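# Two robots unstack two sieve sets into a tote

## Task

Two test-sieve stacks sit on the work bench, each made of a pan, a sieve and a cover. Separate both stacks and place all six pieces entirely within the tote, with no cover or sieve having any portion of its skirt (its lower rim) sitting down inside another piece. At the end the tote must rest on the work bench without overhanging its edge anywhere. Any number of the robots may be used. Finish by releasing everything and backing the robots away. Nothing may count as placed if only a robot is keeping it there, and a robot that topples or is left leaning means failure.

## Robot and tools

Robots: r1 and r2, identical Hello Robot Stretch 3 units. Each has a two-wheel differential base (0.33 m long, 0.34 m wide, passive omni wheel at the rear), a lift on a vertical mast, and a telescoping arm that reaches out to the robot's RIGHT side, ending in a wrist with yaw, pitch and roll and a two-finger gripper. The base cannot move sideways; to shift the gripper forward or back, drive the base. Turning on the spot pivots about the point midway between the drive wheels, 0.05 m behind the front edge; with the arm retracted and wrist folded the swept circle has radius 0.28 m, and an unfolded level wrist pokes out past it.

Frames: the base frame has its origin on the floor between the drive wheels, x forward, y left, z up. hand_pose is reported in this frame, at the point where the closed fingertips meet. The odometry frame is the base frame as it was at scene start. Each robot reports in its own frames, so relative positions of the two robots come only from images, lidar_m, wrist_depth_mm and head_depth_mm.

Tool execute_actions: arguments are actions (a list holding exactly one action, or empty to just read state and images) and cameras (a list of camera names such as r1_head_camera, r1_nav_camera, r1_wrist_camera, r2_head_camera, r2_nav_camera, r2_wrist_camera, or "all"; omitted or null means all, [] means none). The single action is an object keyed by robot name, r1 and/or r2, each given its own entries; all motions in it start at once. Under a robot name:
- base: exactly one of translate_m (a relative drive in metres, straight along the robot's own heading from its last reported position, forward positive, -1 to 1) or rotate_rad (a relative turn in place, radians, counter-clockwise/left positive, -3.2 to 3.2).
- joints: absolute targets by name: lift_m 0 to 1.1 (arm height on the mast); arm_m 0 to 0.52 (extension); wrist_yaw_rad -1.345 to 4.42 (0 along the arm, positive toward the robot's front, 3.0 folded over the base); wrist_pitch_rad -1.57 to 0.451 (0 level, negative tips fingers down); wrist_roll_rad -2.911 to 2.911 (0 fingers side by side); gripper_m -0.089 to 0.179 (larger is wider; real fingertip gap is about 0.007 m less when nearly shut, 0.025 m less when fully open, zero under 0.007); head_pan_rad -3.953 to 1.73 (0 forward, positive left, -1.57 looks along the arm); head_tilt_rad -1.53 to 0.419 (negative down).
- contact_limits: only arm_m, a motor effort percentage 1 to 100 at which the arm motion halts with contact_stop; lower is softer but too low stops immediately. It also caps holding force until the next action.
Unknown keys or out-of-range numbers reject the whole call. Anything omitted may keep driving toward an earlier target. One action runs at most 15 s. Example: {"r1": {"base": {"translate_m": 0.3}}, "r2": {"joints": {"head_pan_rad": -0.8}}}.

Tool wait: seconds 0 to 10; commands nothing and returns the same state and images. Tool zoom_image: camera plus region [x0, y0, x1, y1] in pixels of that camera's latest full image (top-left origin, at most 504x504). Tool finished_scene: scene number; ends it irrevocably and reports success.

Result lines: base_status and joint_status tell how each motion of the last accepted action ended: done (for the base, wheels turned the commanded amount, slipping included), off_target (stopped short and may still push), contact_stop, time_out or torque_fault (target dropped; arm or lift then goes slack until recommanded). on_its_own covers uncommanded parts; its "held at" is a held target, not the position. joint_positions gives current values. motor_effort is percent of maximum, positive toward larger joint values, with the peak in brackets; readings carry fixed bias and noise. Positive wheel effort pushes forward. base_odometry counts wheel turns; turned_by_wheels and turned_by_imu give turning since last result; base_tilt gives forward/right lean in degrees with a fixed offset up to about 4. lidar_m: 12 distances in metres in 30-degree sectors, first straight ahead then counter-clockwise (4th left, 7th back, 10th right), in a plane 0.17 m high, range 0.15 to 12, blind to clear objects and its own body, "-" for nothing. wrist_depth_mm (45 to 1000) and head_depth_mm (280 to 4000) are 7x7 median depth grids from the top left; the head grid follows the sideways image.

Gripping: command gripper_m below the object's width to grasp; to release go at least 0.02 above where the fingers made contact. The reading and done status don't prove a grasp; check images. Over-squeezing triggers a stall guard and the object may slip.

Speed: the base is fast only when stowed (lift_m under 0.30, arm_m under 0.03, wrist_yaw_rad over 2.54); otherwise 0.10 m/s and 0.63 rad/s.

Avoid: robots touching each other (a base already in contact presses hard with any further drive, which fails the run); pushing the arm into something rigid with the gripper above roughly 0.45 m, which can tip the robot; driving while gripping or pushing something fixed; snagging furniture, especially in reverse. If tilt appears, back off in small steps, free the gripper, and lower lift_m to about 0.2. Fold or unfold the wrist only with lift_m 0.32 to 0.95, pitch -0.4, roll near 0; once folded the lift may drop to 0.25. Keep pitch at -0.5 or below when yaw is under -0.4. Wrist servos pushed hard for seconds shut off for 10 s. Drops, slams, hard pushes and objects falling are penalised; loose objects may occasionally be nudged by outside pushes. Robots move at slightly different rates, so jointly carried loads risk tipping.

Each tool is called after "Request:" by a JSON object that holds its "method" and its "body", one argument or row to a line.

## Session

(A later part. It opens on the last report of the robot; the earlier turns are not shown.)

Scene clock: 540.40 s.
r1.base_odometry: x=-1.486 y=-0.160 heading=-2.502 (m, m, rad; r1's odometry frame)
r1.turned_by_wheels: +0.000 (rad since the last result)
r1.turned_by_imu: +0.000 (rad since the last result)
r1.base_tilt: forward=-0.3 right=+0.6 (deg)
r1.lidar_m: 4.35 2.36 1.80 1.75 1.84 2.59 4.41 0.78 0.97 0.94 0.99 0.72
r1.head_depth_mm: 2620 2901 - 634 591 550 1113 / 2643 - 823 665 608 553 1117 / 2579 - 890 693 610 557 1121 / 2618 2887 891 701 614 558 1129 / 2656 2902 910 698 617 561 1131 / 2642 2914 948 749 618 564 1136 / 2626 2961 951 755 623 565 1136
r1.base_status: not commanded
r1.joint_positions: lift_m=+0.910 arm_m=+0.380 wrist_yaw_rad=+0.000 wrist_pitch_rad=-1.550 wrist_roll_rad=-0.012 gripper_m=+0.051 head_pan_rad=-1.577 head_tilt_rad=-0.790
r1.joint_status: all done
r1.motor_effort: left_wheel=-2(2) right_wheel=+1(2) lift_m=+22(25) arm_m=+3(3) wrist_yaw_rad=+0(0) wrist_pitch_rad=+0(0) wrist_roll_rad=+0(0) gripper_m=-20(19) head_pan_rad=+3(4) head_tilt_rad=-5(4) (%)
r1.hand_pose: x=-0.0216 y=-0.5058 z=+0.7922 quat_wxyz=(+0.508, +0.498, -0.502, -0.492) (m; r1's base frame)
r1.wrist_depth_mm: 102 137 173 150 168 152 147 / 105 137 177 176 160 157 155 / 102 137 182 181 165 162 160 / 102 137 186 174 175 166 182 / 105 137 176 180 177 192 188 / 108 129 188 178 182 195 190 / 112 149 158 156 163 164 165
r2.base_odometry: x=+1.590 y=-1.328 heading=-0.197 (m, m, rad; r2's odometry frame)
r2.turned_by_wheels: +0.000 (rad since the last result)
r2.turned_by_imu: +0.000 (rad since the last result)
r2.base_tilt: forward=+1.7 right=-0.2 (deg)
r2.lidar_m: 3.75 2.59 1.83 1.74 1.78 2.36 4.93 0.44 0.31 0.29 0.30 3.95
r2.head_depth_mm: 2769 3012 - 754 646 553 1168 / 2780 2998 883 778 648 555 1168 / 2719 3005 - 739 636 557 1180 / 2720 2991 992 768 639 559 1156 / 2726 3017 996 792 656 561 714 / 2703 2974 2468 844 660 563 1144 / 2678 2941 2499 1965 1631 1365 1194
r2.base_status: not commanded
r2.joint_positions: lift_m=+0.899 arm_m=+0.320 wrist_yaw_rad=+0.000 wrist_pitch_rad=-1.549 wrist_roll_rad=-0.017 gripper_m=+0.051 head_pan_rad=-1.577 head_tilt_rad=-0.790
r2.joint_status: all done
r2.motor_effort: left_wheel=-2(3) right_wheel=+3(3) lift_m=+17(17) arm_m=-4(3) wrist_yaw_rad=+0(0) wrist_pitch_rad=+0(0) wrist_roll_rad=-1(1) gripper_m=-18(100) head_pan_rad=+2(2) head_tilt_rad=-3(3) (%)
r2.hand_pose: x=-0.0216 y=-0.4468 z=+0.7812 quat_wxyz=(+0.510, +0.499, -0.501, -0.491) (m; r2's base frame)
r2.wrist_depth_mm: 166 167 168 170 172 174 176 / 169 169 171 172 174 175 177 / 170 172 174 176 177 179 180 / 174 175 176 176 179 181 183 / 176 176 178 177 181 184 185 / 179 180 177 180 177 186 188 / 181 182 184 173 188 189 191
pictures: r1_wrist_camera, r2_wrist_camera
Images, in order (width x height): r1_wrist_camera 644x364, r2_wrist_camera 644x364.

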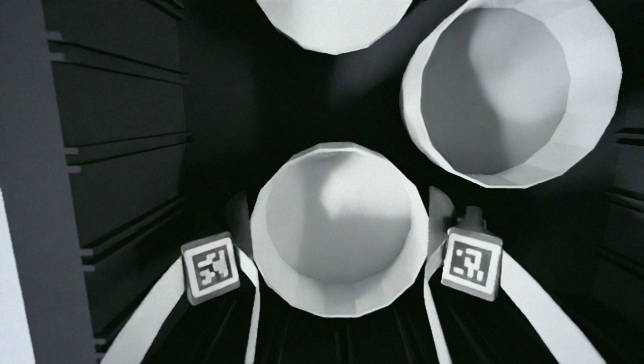

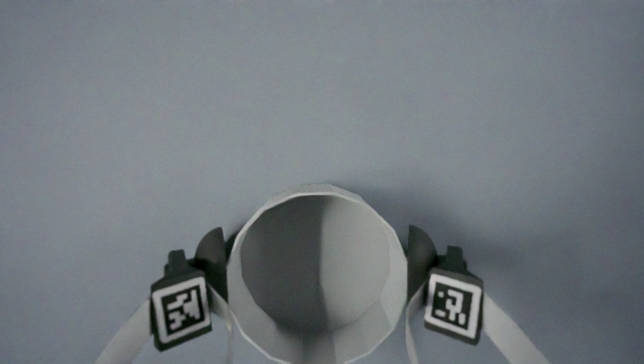

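Request:
{"method": "execute_actions", "body": {
  "actions": [
    {"r2":{"joints":{"lift_m":0.93}},"r1":{"joints":{"lift_m":0.902}}}
  ],
  "cameras": []
}}

Request:
{"method": "execute_actions", "body": {
  "actions": [
    {"r2":{"joints":{"lift_m":1.0}},"r1":{"joints":{"gripper_m":0.1}}}
  ],
  "cameras": ["r1_wrist_camera"]
}}

Request:
{"method": "execute_actions", "body": {
  "actions": [
    {"r2":{"base":{"translate_m":-0.2},"joints":{"lift_m":1.04}},"r1":{"joints":{"lift_m":1.0}}}
  ],
  "cameras": ["r1_wrist_camera","r2_wrist_camera"]
}}

Request:
{"method": "execute_actions", "body": {
  "actions": [
    {"r2":{"base":{"translate_m":-0.3}},"r1":{"joints":{"arm_m":0.0}}}
  ],
  "cameras": ["r1_head_camera","r2_wrist_camera"]
}}

Scene clock: 552.20 s.
r1.base_odometry: x=-1.486 y=-0.160 heading=-2.502 (m, m, rad; r1's odometry frame)
r1.turned_by_wheels: +0.000 (rad since the last result)
r1.turned_by_imu: +0.001 (rad since the last result)
r1.base_tilt: forward=-0.3 right=+0.7 (deg)
r1.lidar_m: 4.36 2.36 1.80 1.75 1.84 2.60 4.43 0.78 0.96 0.94 0.99 0.73
r1.head_depth_mm: 2627 2853 - 633 590 550 1113 / 2617 - 828 663 608 553 1118 / 2634 - 888 665 611 555 1121 / 2622 2895 883 707 613 559 1130 / 2630 2896 911 697 614 562 1129 / 2650 2937 953 753 620 563 1137 / 2627 2931 963 752 620 565 1141
r1.base_status: not commanded
r1.joint_positions: lift_m=+0.902 arm_m=+0.380 wrist_yaw_rad=+0.000 wrist_pitch_rad=-1.550 wrist_roll_rad=-0.012 gripper_m=+0.051 head_pan_rad=-1.577 head_tilt_rad=-0.790
r1.joint_status: all done
r1.motor_effort: left_wheel=-2(2) right_wheel=+1(2) lift_m=+22(20) arm_m=+3(3) wrist_yaw_rad=+0(0) wrist_pitch_rad=+0(0) wrist_roll_rad=+0(0) gripper_m=-20(19) head_pan_rad=+3(3) head_tilt_rad=-4(4) (%)
r1.hand_pose: x=-0.0216 y=-0.5058 z=+0.7842 quat_wxyz=(+0.508, +0.498, -0.502, -0.492) (m; r1's base frame)
r1.wrist_depth_mm: 102 137 165 144 161 145 136 / 105 136 169 169 153 149 142 / 102 137 176 173 156 154 149 / 102 137 179 174 175 158 175 / 102 138 177 180 178 184 181 / 103 129 189 179 181 188 186 / 104 149 159 156 163 163 165
r2.base_odometry: x=+1.590 y=-1.328 heading=-0.197 (m, m, rad; r2's odometry frame)
r2.turned_by_wheels: +0.000 (rad since the last result)
r2.turned_by_imu: +0.001 (rad since the last result)
r2.base_tilt: forward=+1.6 right=-0.2 (deg)
r2.lidar_m: 3.74 2.60 1.83 1.74 1.78 2.36 4.93 0.44 0.31 0.29 0.30 3.97
r2.head_depth_mm: 2738 - 938 764 645 553 1167 / 2783 - 911 780 648 555 1175 / 2730 - - 760 626 557 1180 / 2743 3015 1009 776 638 558 1155 / 2678 2989 997 793 656 561 713 / 2687 2984 2460 847 659 564 1146 / 2687 2936 2507 1963 1628 1359 1190
r2.base_status: not commanded
r2.joint_positions: lift_m=+0.930 arm_m=+0.320 wrist_yaw_rad=+0.000 wrist_pitch_rad=-1.549 wrist_roll_rad=-0.017 gripper_m=+0.051 head_pan_rad=-1.577 head_tilt_rad=-0.790
r2.joint_status: all done
r2.motor_effort: left_wheel=-2(3) right_wheel=+3(3) lift_m=+24(25) arm_m=-4(3) wrist_yaw_rad=+0(0) wrist_pitch_rad=+0(0) wrist_roll_rad=-1(1) gripper_m=-18(18) head_pan_rad=+2(2) head_tilt_rad=-4(3) (%)
r2.hand_pose: x=-0.0216 y=-0.4468 z=+0.8118 quat_wxyz=(+0.510, +0.499, -0.501, -0.491) (m; r2's base frame)
r2.wrist_depth_mm: 194 196 197 200 199 202 205 / 197 200 200 202 204 205 208 / 200 202 204 205 206 209 210 / 203 205 206 206 209 213 215 / 205 206 207 177 213 215 218 / 209 210 178 179 175 220 221 / 211 213 215 173 219 223 225
pictures: none
No camera images: the call's "cameras" was empty. Leave "cameras" out to get every camera's image.

Scene clock: 553.67 s.
r1.base_odometry: x=-1.486 y=-0.160 heading=-2.502 (m, m, rad; r1's odometry frame)
r1.turned_by_wheels: +0.000 (rad since the last result)
r1.turned_by_imu: +0.000 (rad since the last result)
r1.base_tilt: forward=-0.5 right=+0.7 (deg)
r1.lidar_m: 4.35 2.37 1.80 1.75 1.83 2.58 4.43 0.78 0.97 0.94 0.99 0.72
r1.head_depth_mm: 2614 2873 - 633 591 551 1111 / 2612 - 826 665 607 552 1116 / 2623 - 890 696 610 556 1117 / 2621 2885 887 713 616 557 1121 / 2672 2905 913 696 616 562 1131 / 2651 2927 953 751 619 562 1133 / 2655 2913 957 754 623 565 1140
r1.base_status: not commanded
r1.joint_positions: lift_m=+0.902 arm_m=+0.380 wrist_yaw_rad=+0.000 wrist_pitch_rad=-1.550 wrist_roll_rad=-0.012 gripper_m=+0.100 head_pan_rad=-1.577 head_tilt_rad=-0.790
r1.joint_status: all done
r1.motor_effort: left_wheel=-2(2) right_wheel=+1(2) lift_m=+23(23) arm_m=+2(3) wrist_yaw_rad=+0(0) wrist_pitch_rad=+0(0) wrist_roll_rad=+0(0) gripper_m=+1(92) head_pan_rad=+3(3) head_tilt_rad=-4(4) (%)
r1.hand_pose: x=-0.0216 y=-0.5058 z=+0.7842 quat_wxyz=(+0.508, +0.498, -0.502, -0.492) (m; r1's base frame)
r1.wrist_depth_mm: 102 137 165 143 161 146 137 / 105 137 169 168 152 150 141 / 102 137 175 174 157 154 149 / 102 137 179 178 177 157 176 / 102 133 182 184 181 181 182 / 103 129 192 181 190 189 187 / 104 148 158 163 163 163 164
r2.base_odometry: x=+1.590 y=-1.328 heading=-0.197 (m, m, rad; r2's odometry frame)
r2.turned_by_wheels: +0.000 (rad since the last result)
r2.turned_by_imu: +0.000 (rad since the last result)
r2.base_tilt: forward=+1.6 right=-0.1 (deg)
r2.lidar_m: 3.76 2.60 1.83 1.74 1.78 2.35 4.93 0.44 0.31 0.29 0.30 3.96
r2.head_depth_mm: - 2941 967 775 643 553 1171 / - 2870 976 780 647 555 1168 / - - - 784 637 557 1176 / 2715 3046 989 807 653 559 1159 / 2712 3021 999 792 657 561 714 / 2718 2983 2470 845 659 564 1143 / 2677 2960 2467 1980 1635 1361 1192
r2.base_status: not commanded
r2.joint_positions: lift_m=+1.000 arm_m=+0.320 wrist_yaw_rad=+0.000 wrist_pitch_rad=-1.549 wrist_roll_rad=-0.017 gripper_m=+0.051 head_pan_rad=-1.577 head_tilt_rad=-0.790
r2.joint_status: all done
r2.motor_effort: left_wheel=-3(2) right_wheel=+3(3) lift_m=+24(24) arm_m=-3(4) wrist_yaw_rad=+0(0) wrist_pitch_rad=+0(0) wrist_roll_rad=-1(1) gripper_m=-18(18) head_pan_rad=+2(2) head_tilt_rad=-4(3) (%)
r2.hand_pose: x=-0.0216 y=-0.4468 z=+0.8818 quat_wxyz=(+0.510, +0.499, -0.501, -0.491) (m; r2's base frame)
r2.wrist_depth_mm: 259 261 263 265 268 271 274 / 264 264 266 270 271 276 276 / 268 267 271 274 277 280 282 / 273 272 273 274 280 281 286 / - 276 276 177 284 287 289 / - 280 178 180 177 291 293 / - 285 288 174 294 296 298
pictures: r1_wrist_camera
Images, in order (width x height): r1_wrist_camera 644x364.

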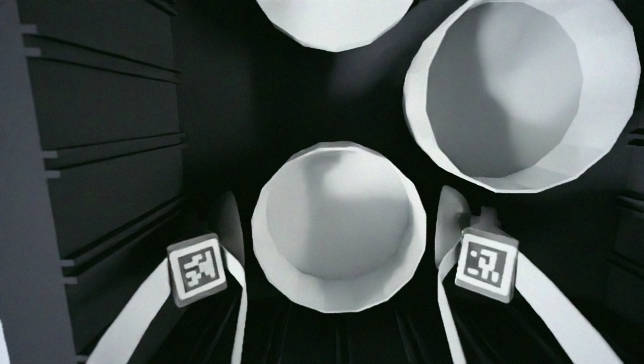

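Scene clock: 556.73 s.
r1.base_odometry: x=-1.486 y=-0.160 heading=-2.502 (m, m, rad; r1's odometry frame)
r1.turned_by_wheels: +0.000 (rad since the last result)
r1.turned_by_imu: +0.001 (rad since the last result)
r1.base_tilt: forward=-0.5 right=+0.6 (deg)
r1.lidar_m: 4.36 2.36 1.80 1.75 1.83 2.59 4.44 0.78 0.97 0.94 0.99 0.72
r1.head_depth_mm: - 2635 920 687 603 551 1113 / 2618 2908 857 664 606 552 1116 / - 2992 867 694 608 557 1123 / 2622 2919 880 713 614 559 1127 / 2651 2857 910 699 616 561 1136 / 2631 2890 949 751 619 562 1137 / 2641 2986 960 755 622 566 1138
r1.base_status: not commanded
r1.joint_positions: lift_m=+1.000 arm_m=+0.380 wrist_yaw_rad=+0.000 wrist_pitch_rad=-1.550 wrist_roll_rad=-0.012 gripper_m=+0.100 head_pan_rad=-1.577 head_tilt_rad=-0.790
r1.joint_status: all done
r1.motor_effort: left_wheel=-2(2) right_wheel=+1(1) lift_m=+30(32) arm_m=+3(3) wrist_yaw_rad=+0(0) wrist_pitch_rad=+0(0) wrist_roll_rad=+0(0) gripper_m=+0(0) head_pan_rad=+3(3) head_tilt_rad=-5(4) (%)
r1.hand_pose: x=-0.0216 y=-0.5058 z=+0.8818 quat_wxyz=(+0.508, +0.498, -0.502, -0.492) (m; r1's base frame)
r1.wrist_depth_mm: 264 256 253 236 253 252 195 / 268 264 260 263 245 246 196 / 278 273 264 270 251 259 195 / 285 282 265 279 278 274 195 / 297 293 288 278 287 257 205 / 307 305 209 211 212 205 204 / 322 315 314 310 311 309 306
r2.base_odometry: x=+1.394 y=-1.289 heading=-0.197 (m, m, rad; r2's odometry frame)
r2.turned_by_wheels: +0.000 (rad since the last result)
r2.turned_by_imu: +0.001 (rad since the last result)
r2.base_tilt: forward=+1.6 right=-0.3 (deg)
r2.lidar_m: 3.95 2.57 1.82 1.73 1.77 2.35 4.73 0.45 0.32 0.30 0.31 0.41
r2.head_depth_mm: 2749 2993 889 755 645 553 1191 / - 2926 980 756 647 554 1191 / - - 920 570 650 557 1177 / 2733 2995 955 725 653 559 1177 / 2721 2981 993 790 657 561 1183 / 2716 2990 1001 797 660 563 1188 / 2700 2969 1009 800 664 566 884
r2.base_status: done
r2.joint_positions: lift_m=+1.040 arm_m=+0.320 wrist_yaw_rad=+0.000 wrist_pitch_rad=-1.549 wrist_roll_rad=-0.017 gripper_m=+0.051 head_pan_rad=-1.577 head_tilt_rad=-0.790
r2.joint_status: all done
r2.motor_effort: left_wheel=-2(8) right_wheel=+3(4) lift_m=+25(28) arm_m=-4(3) wrist_yaw_rad=+0(0) wrist_pitch_rad=+0(0) wrist_roll_rad=-1(1) gripper_m=-18(18) head_pan_rad=+2(2) head_tilt_rad=-3(4) (%)
r2.hand_pose: x=-0.0216 y=-0.4468 z=+0.9218 quat_wxyz=(+0.510, +0.499, -0.501, -0.491) (m; r2's base frame)
r2.wrist_depth_mm: 297 301 298 302 306 309 273 / 297 302 306 310 314 313 277 / 304 307 308 313 315 319 279 / 308 309 315 315 321 323 283 / 314 316 316 177 324 325 330 / 318 319 177 180 175 330 335 / 322 324 329 174 334 337 343
pictures: r1_wrist_camera, r2_wrist_camera
Images, in order (width x height): r1_wrist_camera 644x364, r2_wrist_camera 644x364.

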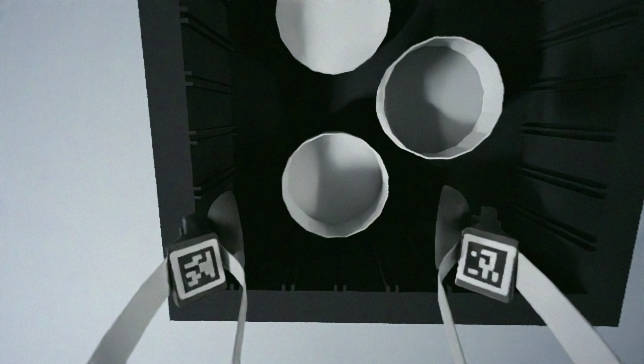

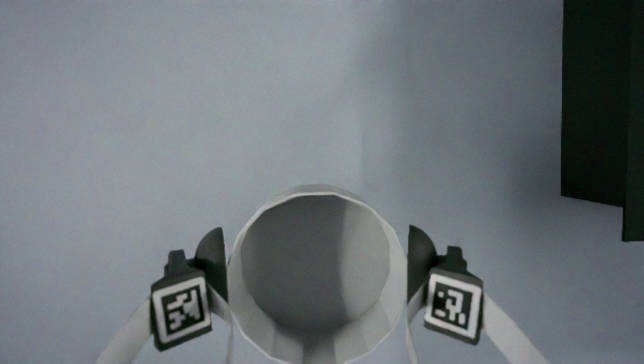

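Scene clock: 560.80 s.
r1.base_odometry: x=-1.486 y=-0.160 heading=-2.502 (m, m, rad; r1's odometry frame)
r1.turned_by_wheels: +0.000 (rad since the last result)
r1.turned_by_imu: +0.001 (rad since the last result)
r1.base_tilt: forward=-0.4 right=+0.6 (deg)
r1.lidar_m: 4.36 2.36 1.79 1.74 1.84 2.59 4.42 0.78 0.97 0.94 0.99 0.72
r1.head_depth_mm: 2624 2892 - - - - 1113 / 2560 2851 882 - - - - / 1143 2681 884 - - - - / 2665 2897 883 710 614 547 1104 / 2628 2915 910 698 617 559 1133 / 2635 2947 954 750 620 565 1140 / 2653 2940 958 756 624 564 1136
r1.base_status: not commanded
r1.joint_positions: lift_m=+1.000 arm_m=+0.000 wrist_yaw_rad=+0.000 wrist_pitch_rad=-1.550 wrist_roll_rad=-0.012 gripper_m=+0.100 head_pan_rad=-1.577 head_tilt_rad=-0.790
r1.joint_status: all done
r1.motor_effort: left_wheel=-2(2) right_wheel=+2(1) lift_m=+29(29) arm_m=-2(8) wrist_yaw_rad=+0(0) wrist_pitch_rad=+0(0) wrist_roll_rad=+0(0) gripper_m=+0(0) head_pan_rad=+3(3) head_tilt_rad=-4(5) (%)
r1.hand_pose: x=-0.0216 y=-0.1264 z=+0.8818 quat_wxyz=(+0.508, +0.498, -0.502, -0.492) (m; r1's base frame)
r1.wrist_depth_mm: 796 - 977 989 957 968 973 / - - - - 988 - 963 / - - - - - - - / - - - - - - - / - - - - - - - / - - - - - - - / - - - - - - -
r2.base_odometry: x=+1.099 y=-1.230 heading=-0.198 (m, m, rad; r2's odometry frame)
r2.turned_by_wheels: +0.000 (rad since the last result)
r2.turned_by_imu: +0.002 (rad since the last result)
r2.base_tilt: forward=+1.6 right=-0.1 (deg)
r2.lidar_m: 4.24 2.56 1.81 1.71 1.76 2.33 4.42 0.48 0.34 0.32 0.33 0.43
r2.head_depth_mm: 2766 3048 968 683 644 564 1190 / - 3048 902 751 640 567 1194 / - - 883 572 636 556 1199 / 2648 2946 905 602 639 559 1198 / 2726 3014 963 770 657 561 1204 / 2730 2988 1005 795 659 564 1210 / 2716 2993 1010 801 663 566 1193
r2.base_status: done
r2.joint_positions: lift_m=+1.040 arm_m=+0.320 wrist_yaw_rad=+0.000 wrist_pitch_rad=-1.549 wrist_roll_rad=-0.017 gripper_m=+0.051 head_pan_rad=-1.577 head_tilt_rad=-0.790
r2.joint_status: not commanded
r2.motor_effort: left_wheel=-3(6) right_wheel=+3(5) lift_m=+24(24) arm_m=-4(4) wrist_yaw_rad=+1(0) wrist_pitch_rad=-1(0) wrist_roll_rad=-1(1) gripper_m=-18(18) head_pan_rad=+2(2) head_tilt_rad=-4(3) (%)
r2.hand_pose: x=-0.0216 y=-0.4468 z=+0.9218 quat_wxyz=(+0.510, +0.499, -0.501, -0.491) (m; r2's base frame)
r2.wrist_depth_mm: 298 297 278 280 301 290 232 / 299 300 285 306 291 297 235 / 304 306 276 311 313 301 317 / 309 310 255 310 307 256 324 / 312 317 229 177 233 327 328 / 319 322 177 180 175 329 335 / 321 324 324 173 333 341 342
pictures: r1_head_camera (sideways: a quarter turn clockwise sets it upright), r2_wrist_camera
Images, in order (width x height): r1_head_camera 896x504, r2_wrist_camera 644x364.

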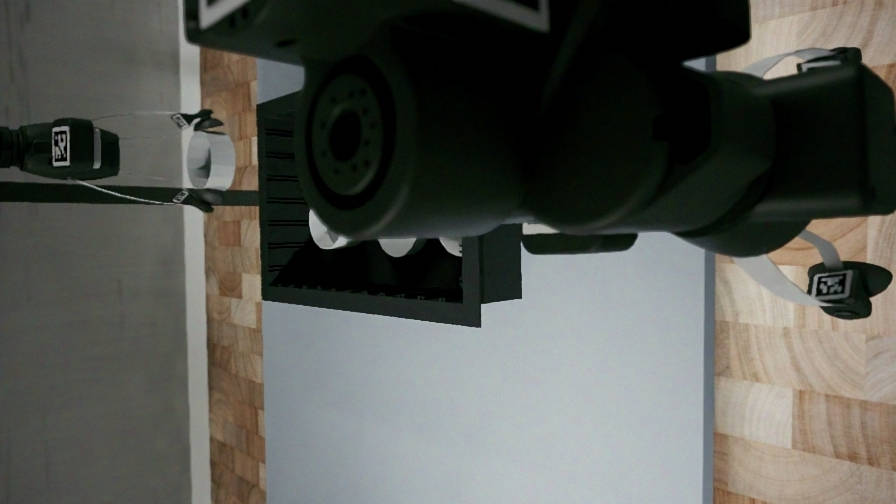

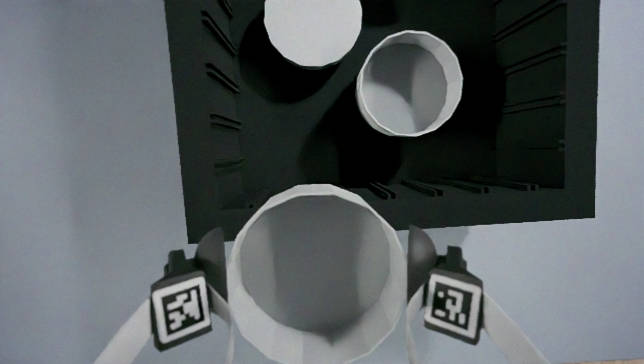

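Request:
{"method": "execute_actions", "body": {
  "actions": [
    {"r2":{"base":{"translate_m":0.003},"joints":{"arm_m":0.478}},"r1":{"base":{"translate_m":0.3},"joints":{"head_pan_rad":-2.0}}}
  ],
  "cameras": ["r2_wrist_camera"]
}}

Request:
{"method": "execute_actions", "body": {
  "actions": [
    {"r2":{"joints":{"lift_m":0.94}}}
  ],
  "cameras": ["r1_head_camera","r2_wrist_camera","r2_head_camera"]
}}

Scene clock: 575.60 s.
r1.base_odometry: x=-1.727 y=-0.339 heading=-2.502 (m, m, rad; r1's odometry frame)
r1.turned_by_wheels: +0.000 (rad since the last result)
r1.turned_by_imu: +0.003 (rad since the last result)
r1.base_tilt: forward=-0.6 right=+0.7 (deg)
r1.lidar_m: 4.07 2.37 1.78 1.73 1.83 2.58 1.07 1.07 0.98 0.95 0.50 0.47
r1.head_depth_mm: 3262 3407 - - 1390 1273 1118 / 3027 3374 - - - 1274 1119 / 647 3280 - - - 1261 1103 / 2878 3115 - - - - - / 2658 2955 - - - - - / 2633 2908 1033 - - - 1137 / 2552 2821 1038 - 623 529 1144
r1.base_status: done
r1.joint_positions: lift_m=+1.000 arm_m=+0.000 wrist_yaw_rad=+0.000 wrist_pitch_rad=-1.550 wrist_roll_rad=-0.012 gripper_m=+0.100 head_pan_rad=-1.993 head_tilt_rad=-0.790
r1.joint_status: all done
r1.motor_effort: left_wheel=-3(4) right_wheel=+1(4) lift_m=+30(30) arm_m=-2(2) wrist_yaw_rad=+0(0) wrist_pitch_rad=+0(0) wrist_roll_rad=+0(0) gripper_m=+0(0) head_pan_rad=-3(29) head_tilt_rad=-4(5) (%)
r1.hand_pose: x=-0.0216 y=-0.1264 z=+0.8818 quat_wxyz=(+0.508, +0.498, -0.502, -0.492) (m; r1's base frame)
r1.wrist_depth_mm: 776 707 - - 940 969 950 / - - - - 969 - 996 / - - - - - - - / - - - - - - - / - - - - - - - / - - - - - - - / - - - - - - -
r2.base_odometry: x=+1.102 y=-1.230 heading=-0.198 (m, m, rad; r2's odometry frame)
r2.turned_by_wheels: +0.000 (rad since the last result)
r2.turned_by_imu: +0.002 (rad since the last result)
r2.base_tilt: forward=+1.7 right=-0.2 (deg)
r2.lidar_m: 4.25 2.55 1.80 1.71 1.76 2.33 4.44 0.48 0.34 0.32 0.33 0.43
r2.head_depth_mm: 2794 3015 969 680 645 565 1190 / 2650 2969 903 752 639 566 1193 / - 2972 882 747 636 557 1197 / 2747 3013 890 750 638 558 1199 / 2752 2983 963 770 657 562 1200 / 2732 3049 1007 797 659 562 1209 / 2697 3010 1009 799 663 566 1189
r2.base_status: done
r2.joint_positions: lift_m=+1.040 arm_m=+0.478 wrist_yaw_rad=+0.000 wrist_pitch_rad=-1.548 wrist_roll_rad=-0.017 gripper_m=+0.051 head_pan_rad=-1.577 head_tilt_rad=-0.790
r2.joint_status: all done
r2.motor_effort: left_wheel=-2(4) right_wheel=+3(7) lift_m=+24(24) arm_m=+3(3) wrist_yaw_rad=+0(0) wrist_pitch_rad=+0(0) wrist_roll_rad=-1(0) gripper_m=-18(18) head_pan_rad=+2(2) head_tilt_rad=-2(4) (%)
r2.hand_pose: x=-0.0216 y=-0.6043 z=+0.9218 quat_wxyz=(+0.510, +0.498, -0.501, -0.491) (m; r2's base frame)
r2.wrist_depth_mm: 295 297 296 285 302 279 314 / 300 301 300 288 304 285 318 / 304 303 306 309 291 287 317 / 308 310 294 292 315 294 325 / 311 316 228 177 320 295 326 / 316 317 177 179 177 283 336 / 322 323 236 173 312 286 339
pictures: r2_wrist_camera
Images, in order (width x height): r2_wrist_camera 644x364.

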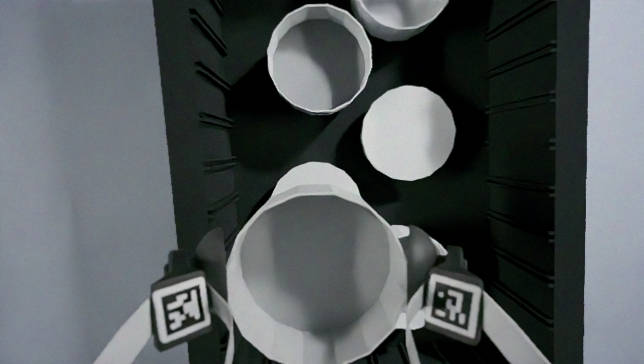

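Scene clock: 577.33 s.
r1.base_odometry: x=-1.727 y=-0.339 heading=-2.502 (m, m, rad; r1's odometry frame)
r1.turned_by_wheels: +0.000 (rad since the last result)
r1.turned_by_imu: +0.000 (rad since the last result)
r1.base_tilt: forward=-0.6 right=+0.6 (deg)
r1.lidar_m: 4.06 2.37 1.78 1.74 1.82 2.58 1.07 1.07 0.98 0.95 0.50 0.47
r1.head_depth_mm: 3288 3484 - - 1395 1280 1118 / 3136 3349 - - - 1281 1119 / 635 728 - - - 1270 1101 / 679 3135 - - - - - / 2693 2950 - - - - - / 2618 2887 1034 - - - 1131 / 2531 2819 1038 - 625 530 1146
r1.base_status: not commanded
r1.joint_positions: lift_m=+1.000 arm_m=+0.000 wrist_yaw_rad=+0.000 wrist_pitch_rad=-1.550 wrist_roll_rad=-0.012 gripper_m=+0.100 head_pan_rad=-1.993 head_tilt_rad=-0.790
r1.joint_status: not commanded
r1.motor_effort: left_wheel=-2(3) right_wheel=+1(1) lift_m=+30(29) arm_m=-2(2) wrist_yaw_rad=+0(0) wrist_pitch_rad=+0(0) wrist_roll_rad=+0(0) gripper_m=+0(0) head_pan_rad=-3(3) head_tilt_rad=-5(5) (%)
r1.hand_pose: x=-0.0216 y=-0.1264 z=+0.8818 quat_wxyz=(+0.508, +0.498, -0.502, -0.492) (m; r1's base frame)
r1.wrist_depth_mm: 782 697 971 979 972 967 979 / - - - - - 985 992 / - - - - - - - / - - - - - - - / - - - - - - - / - - - - - - - / - - - - - - -
r2.base_odometry: x=+1.102 y=-1.230 heading=-0.198 (m, m, rad; r2's odometry frame)
r2.turned_by_wheels: +0.000 (rad since the last result)
r2.turned_by_imu: +0.000 (rad since the last result)
r2.base_tilt: forward=+1.6 right=-0.3 (deg)
r2.lidar_m: 4.23 2.56 1.80 1.71 1.76 2.32 4.42 0.47 0.33 0.32 0.33 0.43
r2.head_depth_mm: 2735 - 889 682 643 564 1189 / 2670 2783 903 752 640 565 1190 / 2667 - 907 737 635 557 1189 / 2703 3035 896 740 638 559 1197 / 2748 2976 965 771 657 561 1203 / 2739 3010 1001 796 659 563 1205 / 2701 2988 1012 800 664 565 1191
r2.base_status: not commanded
r2.joint_positions: lift_m=+0.940 arm_m=+0.478 wrist_yaw_rad=+0.000 wrist_pitch_rad=-1.548 wrist_roll_rad=-0.017 gripper_m=+0.051 head_pan_rad=-1.577 head_tilt_rad=-0.790
r2.joint_status: all done
r2.motor_effort: left_wheel=-3(3) right_wheel=+3(3) lift_m=+19(20) arm_m=+3(4) wrist_yaw_rad=+0(0) wrist_pitch_rad=+0(0) wrist_roll_rad=-1(1) gripper_m=-18(18) head_pan_rad=+2(2) head_tilt_rad=-3(3) (%)
r2.hand_pose: x=-0.0216 y=-0.6043 z=+0.8221 quat_wxyz=(+0.510, +0.498, -0.501, -0.491) (m; r2's base frame)
r2.wrist_depth_mm: 122 148 204 189 206 210 194 / 124 145 206 192 191 193 195 / 125 143 210 212 193 195 197 / 211 139 214 193 215 219 200 / 214 138 189 176 220 223 201 / 218 131 177 180 176 225 204 / 221 133 204 174 209 210 207
pictures: r1_head_camera (sideways: a quarter turn clockwise sets it upright), r2_head_camera (sideways: a quarter turn clockwise sets it upright), r2_wrist_camera
Images, in order (width x height): r1_head_camera 896x504, r2_head_camera 896x504, r2_wrist_camera 644x364.

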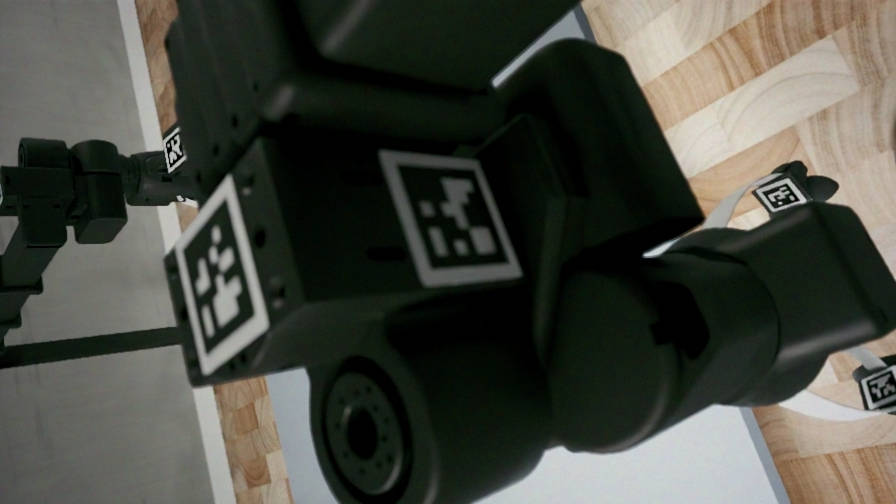

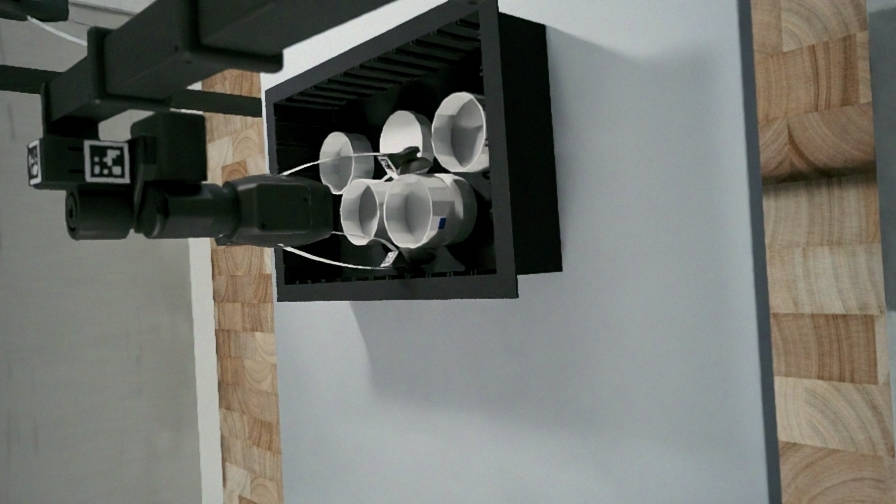

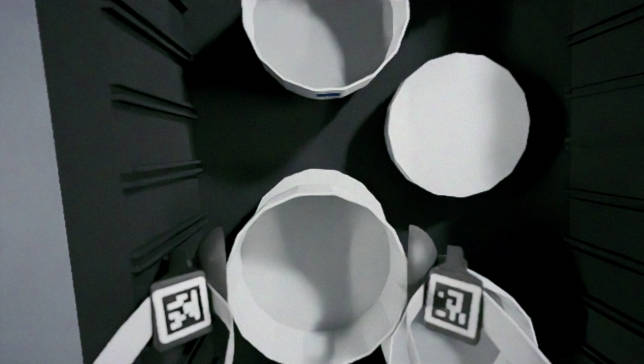

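Request:
{"method": "execute_actions", "body": {
  "actions": [
    {"r2":{"joints":{"arm_m":0.484,"lift_m":0.926}}}
  ],
  "cameras": ["r2_wrist_camera"]
}}

Request:
{"method": "execute_actions", "body": {
  "actions": [
    {"r2":{"joints":{"gripper_m":0.098}}}
  ],
  "cameras": ["r2_wrist_camera"]
}}

Request:
{"method": "execute_actions", "body": {
  "actions": [
    {"r2":{"joints":{"lift_m":1.02}}}
  ],
  "cameras": ["r2_wrist_camera"]
}}

Request:
{"method": "execute_actions", "body": {
  "actions": [
    {"r2":{"base":{"translate_m":0.3},"joints":{"arm_m":0.0,"head_pan_rad":-1.2}}}
  ],
  "cameras": ["r2_nav_camera","r1_nav_camera"]
}}

Scene clock: 587.27 s.
r1.base_odometry: x=-1.727 y=-0.339 heading=-2.502 (m, m, rad; r1's odometry frame)
r1.turned_by_wheels: +0.000 (rad since the last result)
r1.turned_by_imu: +0.001 (rad since the last result)
r1.base_tilt: forward=-0.5 right=+0.5 (deg)
r1.lidar_m: 4.06 2.37 1.78 1.74 1.82 2.58 1.07 1.07 0.98 0.95 0.50 0.47
r1.head_depth_mm: 3246 3427 - - 1400 1284 1116 / 3106 3435 - - - 1280 1117 / 638 726 - - - 1260 1102 / 691 3162 - - - - - / 2605 2984 - - - - - / 2626 2861 1030 - - - 1133 / 2511 2827 1038 - 621 531 1133
r1.base_status: not commanded
r1.joint_positions: lift_m=+1.000 arm_m=+0.000 wrist_yaw_rad=+0.000 wrist_pitch_rad=-1.550 wrist_roll_rad=-0.012 gripper_m=+0.100 head_pan_rad=-1.993 head_tilt_rad=-0.790
r1.joint_status: not commanded
r1.motor_effort: left_wheel=-2(3) right_wheel=+1(1) lift_m=+29(30) arm_m=-3(2) wrist_yaw_rad=+1(0) wrist_pitch_rad=+0(0) wrist_roll_rad=-1(0) gripper_m=+0(0) head_pan_rad=-3(4) head_tilt_rad=-4(4) (%)
r1.hand_pose: x=-0.0216 y=-0.1264 z=+0.8818 quat_wxyz=(+0.508, +0.498, -0.502, -0.492) (m; r1's base frame)
r1.wrist_depth_mm: 770 708 991 973 999 969 970 / - - - 991 - - 982 / - - - - - - - / - - - - - - - / - - - - - - - / - - - - - - - / - - - - - - -
r2.base_odometry: x=+1.102 y=-1.230 heading=-0.198 (m, m, rad; r2's odometry frame)
r2.turned_by_wheels: +0.000 (rad since the last result)
r2.turned_by_imu: +0.001 (rad since the last result)
r2.base_tilt: forward=+1.6 right=-0.2 (deg)
r2.lidar_m: 4.24 2.55 1.80 1.71 1.76 2.33 4.45 0.48 0.33 0.32 0.33 0.43
r2.head_depth_mm: 2752 - - 681 644 564 1188 / 2649 2786 902 750 640 566 1191 / 2675 - 889 738 634 557 1198 / 2718 2989 898 738 639 558 1199 / 2714 3031 965 768 657 561 1202 / 2706 3005 1003 795 659 565 1211 / 2715 2998 1013 800 662 565 1193
r2.base_status: not commanded
r2.joint_positions: lift_m=+0.926 arm_m=+0.484 wrist_yaw_rad=+0.000 wrist_pitch_rad=-1.550 wrist_roll_rad=-0.017 gripper_m=+0.051 head_pan_rad=-1.577 head_tilt_rad=-0.790
r2.joint_status: all done
r2.motor_effort: left_wheel=-4(3) right_wheel=+6(6) lift_m=+18(15) arm_m=+3(4) wrist_yaw_rad=+0(0) wrist_pitch_rad=+0(0) wrist_roll_rad=-1(1) gripper_m=-19(19) head_pan_rad=+2(2) head_tilt_rad=-4(3) (%)
r2.hand_pose: x=-0.0216 y=-0.6099 z=+0.8082 quat_wxyz=(+0.509, +0.499, -0.501, -0.491) (m; r2's base frame)
r2.wrist_depth_mm: 109 149 190 175 177 197 193 / 110 147 193 178 179 179 194 / 111 145 196 198 180 181 197 / 113 142 200 199 182 183 198 / 115 139 197 177 205 209 201 / 116 127 175 179 178 211 203 / 119 119 207 172 182 196 205
pictures: r2_wrist_camera
Images, in order (width x height): r2_wrist_camera 644x364.

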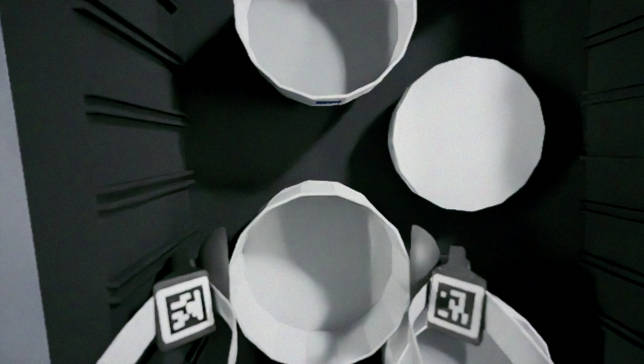

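Scene clock: 588.23 s.
r1.base_odometry: x=-1.727 y=-0.339 heading=-2.502 (m, m, rad; r1's odometry frame)
r1.turned_by_wheels: +0.000 (rad since the last result)
r1.turned_by_imu: +0.000 (rad since the last result)
r1.base_tilt: forward=-0.4 right=+0.8 (deg)
r1.lidar_m: 4.06 2.37 1.78 1.74 1.82 2.57 1.07 1.07 0.98 0.95 0.50 0.47
r1.head_depth_mm: 3212 3456 - - 1386 1276 1107 / 3111 3336 - - - 1284 1120 / 640 725 - - - 1257 1100 / 692 3135 - - - - - / 2617 2967 - - - - - / 2667 2917 1032 - - - 1135 / 2526 2815 1036 - 621 530 1134
r1.base_status: not commanded
r1.joint_positions: lift_m=+1.000 arm_m=+0.000 wrist_yaw_rad=+0.000 wrist_pitch_rad=-1.550 wrist_roll_rad=-0.012 gripper_m=+0.100 head_pan_rad=-1.993 head_tilt_rad=-0.790
r1.joint_status: not commanded
r1.motor_effort: left_wheel=-3(2) right_wheel=+2(1) lift_m=+30(29) arm_m=-2(2) wrist_yaw_rad=+0(0) wrist_pitch_rad=+0(0) wrist_roll_rad=+0(0) gripper_m=+0(0) head_pan_rad=-3(4) head_tilt_rad=-5(4) (%)
r1.hand_pose: x=-0.0216 y=-0.1264 z=+0.8818 quat_wxyz=(+0.508, +0.498, -0.502, -0.492) (m; r1's base frame)
r1.wrist_depth_mm: 789 709 - 982 978 994 972 / - - - - 995 1000 983 / - - - - - - - / - - - - - - - / - - - - - - - / - - - - - - - / - - - - - - -
r2.base_odometry: x=+1.102 y=-1.230 heading=-0.198 (m, m, rad; r2's odometry frame)
r2.turned_by_wheels: +0.000 (rad since the last result)
r2.turned_by_imu: +0.000 (rad since the last result)
r2.base_tilt: forward=+1.6 right=-0.3 (deg)
r2.lidar_m: 4.24 2.56 1.80 1.72 1.76 2.33 4.43 0.47 0.33 0.32 0.33 0.43
r2.head_depth_mm: 2705 - - 670 644 564 1188 / 2668 2830 904 753 639 567 1196 / 2676 - 899 736 636 557 1191 / 2730 3003 904 740 639 558 1209 / 2734 3023 962 769 657 562 1203 / 2744 2998 1004 797 660 563 1208 / 2720 3004 1009 799 664 566 1192
r2.base_status: not commanded
r2.joint_positions: lift_m=+0.926 arm_m=+0.484 wrist_yaw_rad=+0.000 wrist_pitch_rad=-1.550 wrist_roll_rad=-0.017 gripper_m=+0.098 head_pan_rad=-1.577 head_tilt_rad=-0.790
r2.joint_status: all done
r2.motor_effort: left_wheel=-6(6) right_wheel=+9(10) lift_m=+18(17) arm_m=+3(3) wrist_yaw_rad=+0(0) wrist_pitch_rad=+0(0) wrist_roll_rad=-1(1) gripper_m=+3(93) head_pan_rad=+2(2) head_tilt_rad=-4(3) (%)
r2.hand_pose: x=-0.0216 y=-0.6099 z=+0.8082 quat_wxyz=(+0.509, +0.499, -0.501, -0.491) (m; r2's base frame)
r2.wrist_depth_mm: 111 156 176 176 195 196 190 / 110 153 194 178 178 198 191 / 111 150 197 200 180 181 193 / 113 146 200 200 182 184 196 / 115 145 190 181 204 207 197 / 116 126 181 183 179 212 199 / 119 132 208 174 188 198 198
pictures: r2_wrist_camera
Images, in order (width x height): r2_wrist_camera 644x364.

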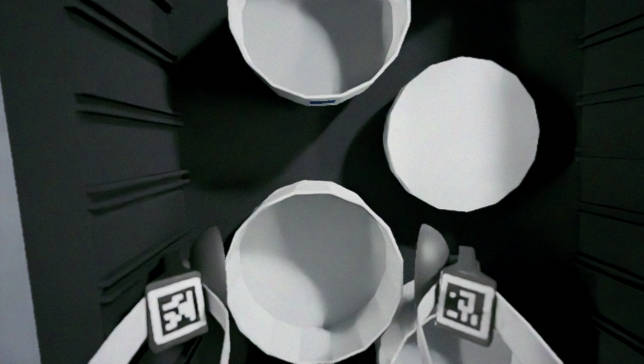

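Scene clock: 589.93 s.
r1.base_odometry: x=-1.727 y=-0.339 heading=-2.502 (m, m, rad; r1's odometry frame)
r1.turned_by_wheels: +0.000 (rad since the last result)
r1.turned_by_imu: +0.000 (rad since the last result)
r1.base_tilt: forward=-0.4 right=+0.5 (deg)
r1.lidar_m: 4.06 2.37 1.78 1.73 1.82 2.57 1.07 1.08 0.98 0.95 0.50 0.47
r1.head_depth_mm: 3245 3407 - - 1396 1271 1109 / 3082 3353 - - - 1272 1123 / 644 3188 - - - 1264 1099 / 2896 3100 - - - - - / 2689 2989 - - - - - / 2643 2909 1033 - - - 1131 / 2544 2847 1038 - 623 530 1144
r1.base_status: not commanded
r1.joint_positions: lift_m=+1.000 arm_m=+0.000 wrist_yaw_rad=+0.000 wrist_pitch_rad=-1.550 wrist_roll_rad=-0.012 gripper_m=+0.100 head_pan_rad=-1.993 head_tilt_rad=-0.790
r1.joint_status: not commanded
r1.motor_effort: left_wheel=-3(2) right_wheel=+1(1) lift_m=+30(30) arm_m=-2(3) wrist_yaw_rad=+0(0) wrist_pitch_rad=+0(0) wrist_roll_rad=+0(0) gripper_m=+1(1) head_pan_rad=-3(3) head_tilt_rad=-6(6) (%)
r1.hand_pose: x=-0.0216 y=-0.1264 z=+0.8818 quat_wxyz=(+0.508, +0.498, -0.502, -0.492) (m; r1's base frame)
r1.wrist_depth_mm: 756 715 974 976 971 941 964 / - - - - - - 968 / - - - - - - - / - - - - - - - / - - - - - - - / - - - - - - - / - - - - - - -
r2.base_odometry: x=+1.102 y=-1.230 heading=-0.198 (m, m, rad; r2's odometry frame)
r2.turned_by_wheels: +0.000 (rad since the last result)
r2.turned_by_imu: +0.001 (rad since the last result)
r2.base_tilt: forward=+1.7 right=-0.2 (deg)
r2.lidar_m: 4.25 2.56 1.81 1.72 1.76 2.34 4.43 0.48 0.33 0.32 0.33 0.43
r2.head_depth_mm: 2805 3023 970 683 644 565 1189 / 1328 2953 902 754 639 564 1194 / - 2985 907 741 637 558 1197 / 2760 3018 911 743 639 560 1202 / 2730 3013 959 771 656 561 1206 / 2727 3034 1004 795 659 563 1206 / 2708 3007 1010 799 662 565 1192
r2.base_status: not commanded
r2.joint_positions: lift_m=+1.020 arm_m=+0.484 wrist_yaw_rad=+0.000 wrist_pitch_rad=-1.550 wrist_roll_rad=-0.017 gripper_m=+0.098 head_pan_rad=-1.577 head_tilt_rad=-0.790
r2.joint_status: all done
r2.motor_effort: left_wheel=-2(6) right_wheel=+3(9) lift_m=+23(26) arm_m=+3(4) wrist_yaw_rad=+0(0) wrist_pitch_rad=+0(0) wrist_roll_rad=-1(1) gripper_m=+0(3) head_pan_rad=+1(2) head_tilt_rad=-3(3) (%)
r2.hand_pose: x=-0.0216 y=-0.6099 z=+0.9018 quat_wxyz=(+0.509, +0.499, -0.501, -0.491) (m; r2's base frame)
r2.wrist_depth_mm: 277 201 277 265 279 276 210 / 282 280 281 268 288 278 218 / 285 286 286 289 271 283 224 / 290 288 289 271 295 290 228 / 293 296 291 273 299 289 229 / 295 300 299 303 286 275 231 / 303 305 304 306 291 302 233
pictures: r2_wrist_camera
Images, in order (width x height): r2_wrist_camera 644x364.

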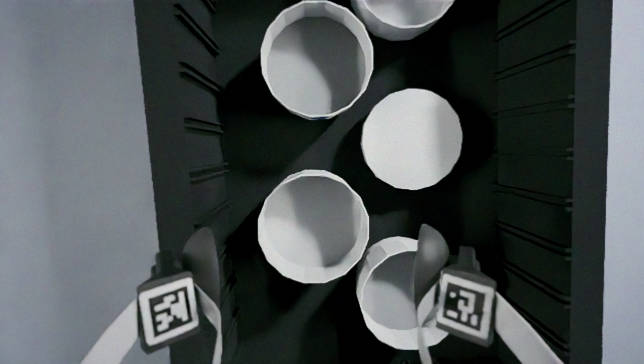

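Scene clock: 594.67 s.
r1.base_odometry: x=-1.727 y=-0.339 heading=-2.502 (m, m, rad; r1's odometry frame)
r1.turned_by_wheels: +0.000 (rad since the last result)
r1.turned_by_imu: +0.001 (rad since the last result)
r1.base_tilt: forward=-0.5 right=+0.4 (deg)
r1.lidar_m: 4.05 2.37 1.78 1.73 1.83 2.57 1.07 1.07 0.98 0.95 0.50 0.47
r1.head_depth_mm: 3334 3455 - - 1406 1277 1114 / 3066 3387 - - - 1273 1110 / 2929 3261 - - - 1267 1099 / 2788 3082 - - - - - / 2722 3046 - - - - - / 2623 2936 1034 - - - 1130 / 2554 2849 1039 - 624 530 1140
r1.base_status: not commanded
r1.joint_positions: lift_m=+1.000 arm_m=+0.000 wrist_yaw_rad=+0.000 wrist_pitch_rad=-1.550 wrist_roll_rad=-0.012 gripper_m=+0.100 head_pan_rad=-1.993 head_tilt_rad=-0.790
r1.joint_status: not commanded
r1.motor_effort: left_wheel=-2(2) right_wheel=+1(1) lift_m=+30(30) arm_m=-1(3) wrist_yaw_rad=+0(0) wrist_pitch_rad=+0(0) wrist_roll_rad=+0(0) gripper_m=-1(1) head_pan_rad=-4(3) head_tilt_rad=-5(5) (%)
r1.hand_pose: x=-0.0216 y=-0.1264 z=+0.8818 quat_wxyz=(+0.508, +0.498, -0.502, -0.492) (m; r1's base frame)
r1.wrist_depth_mm: 788 707 980 972 973 956 984 / - - - - - - - / - - - - - - - / - - - - - - - / - - - - - - - / - - - - - - - / - - - - - - -
r2.base_odometry: x=+1.397 y=-1.289 heading=-0.198 (m, m, rad; r2's odometry frame)
r2.turned_by_wheels: +0.000 (rad since the last result)
r2.turned_by_imu: +0.000 (rad since the last result)
r2.base_tilt: forward=+1.7 right=-0.3 (deg)
r2.lidar_m: 3.94 2.57 1.82 1.73 1.77 2.35 4.73 0.45 0.32 0.30 0.31 0.41
r2.head_depth_mm: 2649 2911 969 774 663 541 - / 2700 2958 976 780 648 555 1132 / 2809 3030 982 782 652 556 1196 / 2912 3128 992 787 653 569 1198 / 2980 3219 2485 791 657 584 1083 / 3092 3329 2462 1970 660 602 1149 / 3164 3402 2475 1979 680 1311 1219
r2.base_status: done
r2.joint_positions: lift_m=+1.020 arm_m=+0.000 wrist_yaw_rad=+0.000 wrist_pitch_rad=-1.549 wrist_roll_rad=-0.017 gripper_m=+0.098 head_pan_rad=-1.207 head_tilt_rad=-0.790
r2.joint_status: all done
r2.motor_effort: left_wheel=-2(2) right_wheel=+2(8) lift_m=+24(24) arm_m=-3(5) wrist_yaw_rad=+0(1) wrist_pitch_rad=+0(0) wrist_roll_rad=-1(1) gripper_m=+0(0) head_pan_rad=+2(20) head_tilt_rad=-3(4) (%)
r2.hand_pose: x=-0.0216 y=-0.1266 z=+0.9018 quat_wxyz=(+0.510, +0.499, -0.501, -0.491) (m; r2's base frame)
r2.wrist_depth_mm: 276 280 283 285 289 291 294 / - 648 829 - - - - / - - - - - - - / - - - - - - - / - - - - - - - / - - - - - - - / - - - - - - -
pictures: r1_nav_camera (sideways: a quarter turn counterclockwise sets it upright), r2_nav_camera (sideways: a quarter turn counterclockwise sets it upright)
Images, in order (width x height): r1_nav_camera 672x504, r2_nav_camera 672x504.

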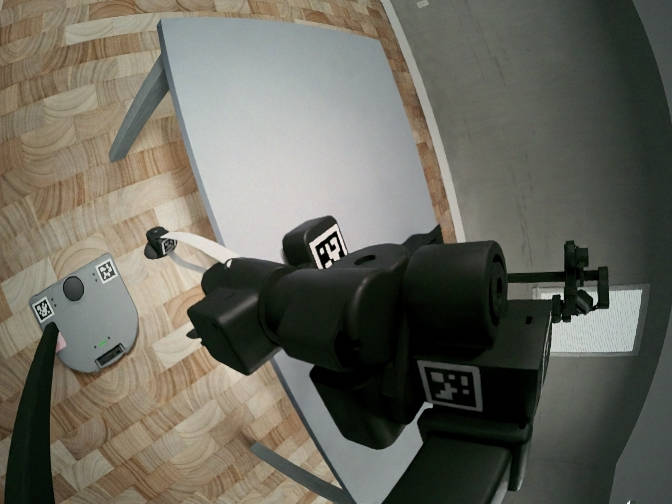

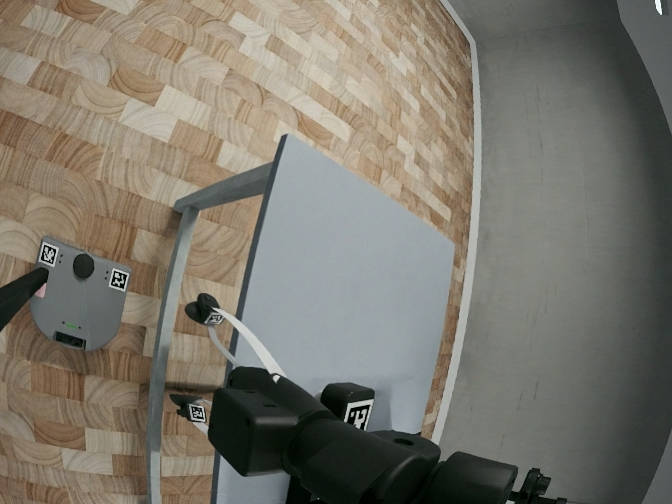

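Last wrist view showed all parts in the tote, with the second pan stacked on a cover. Finishing the scene.

Request:
{"method": "finished_scene", "body": {
  "scene": 1
}}

The scene is finished: the task was done.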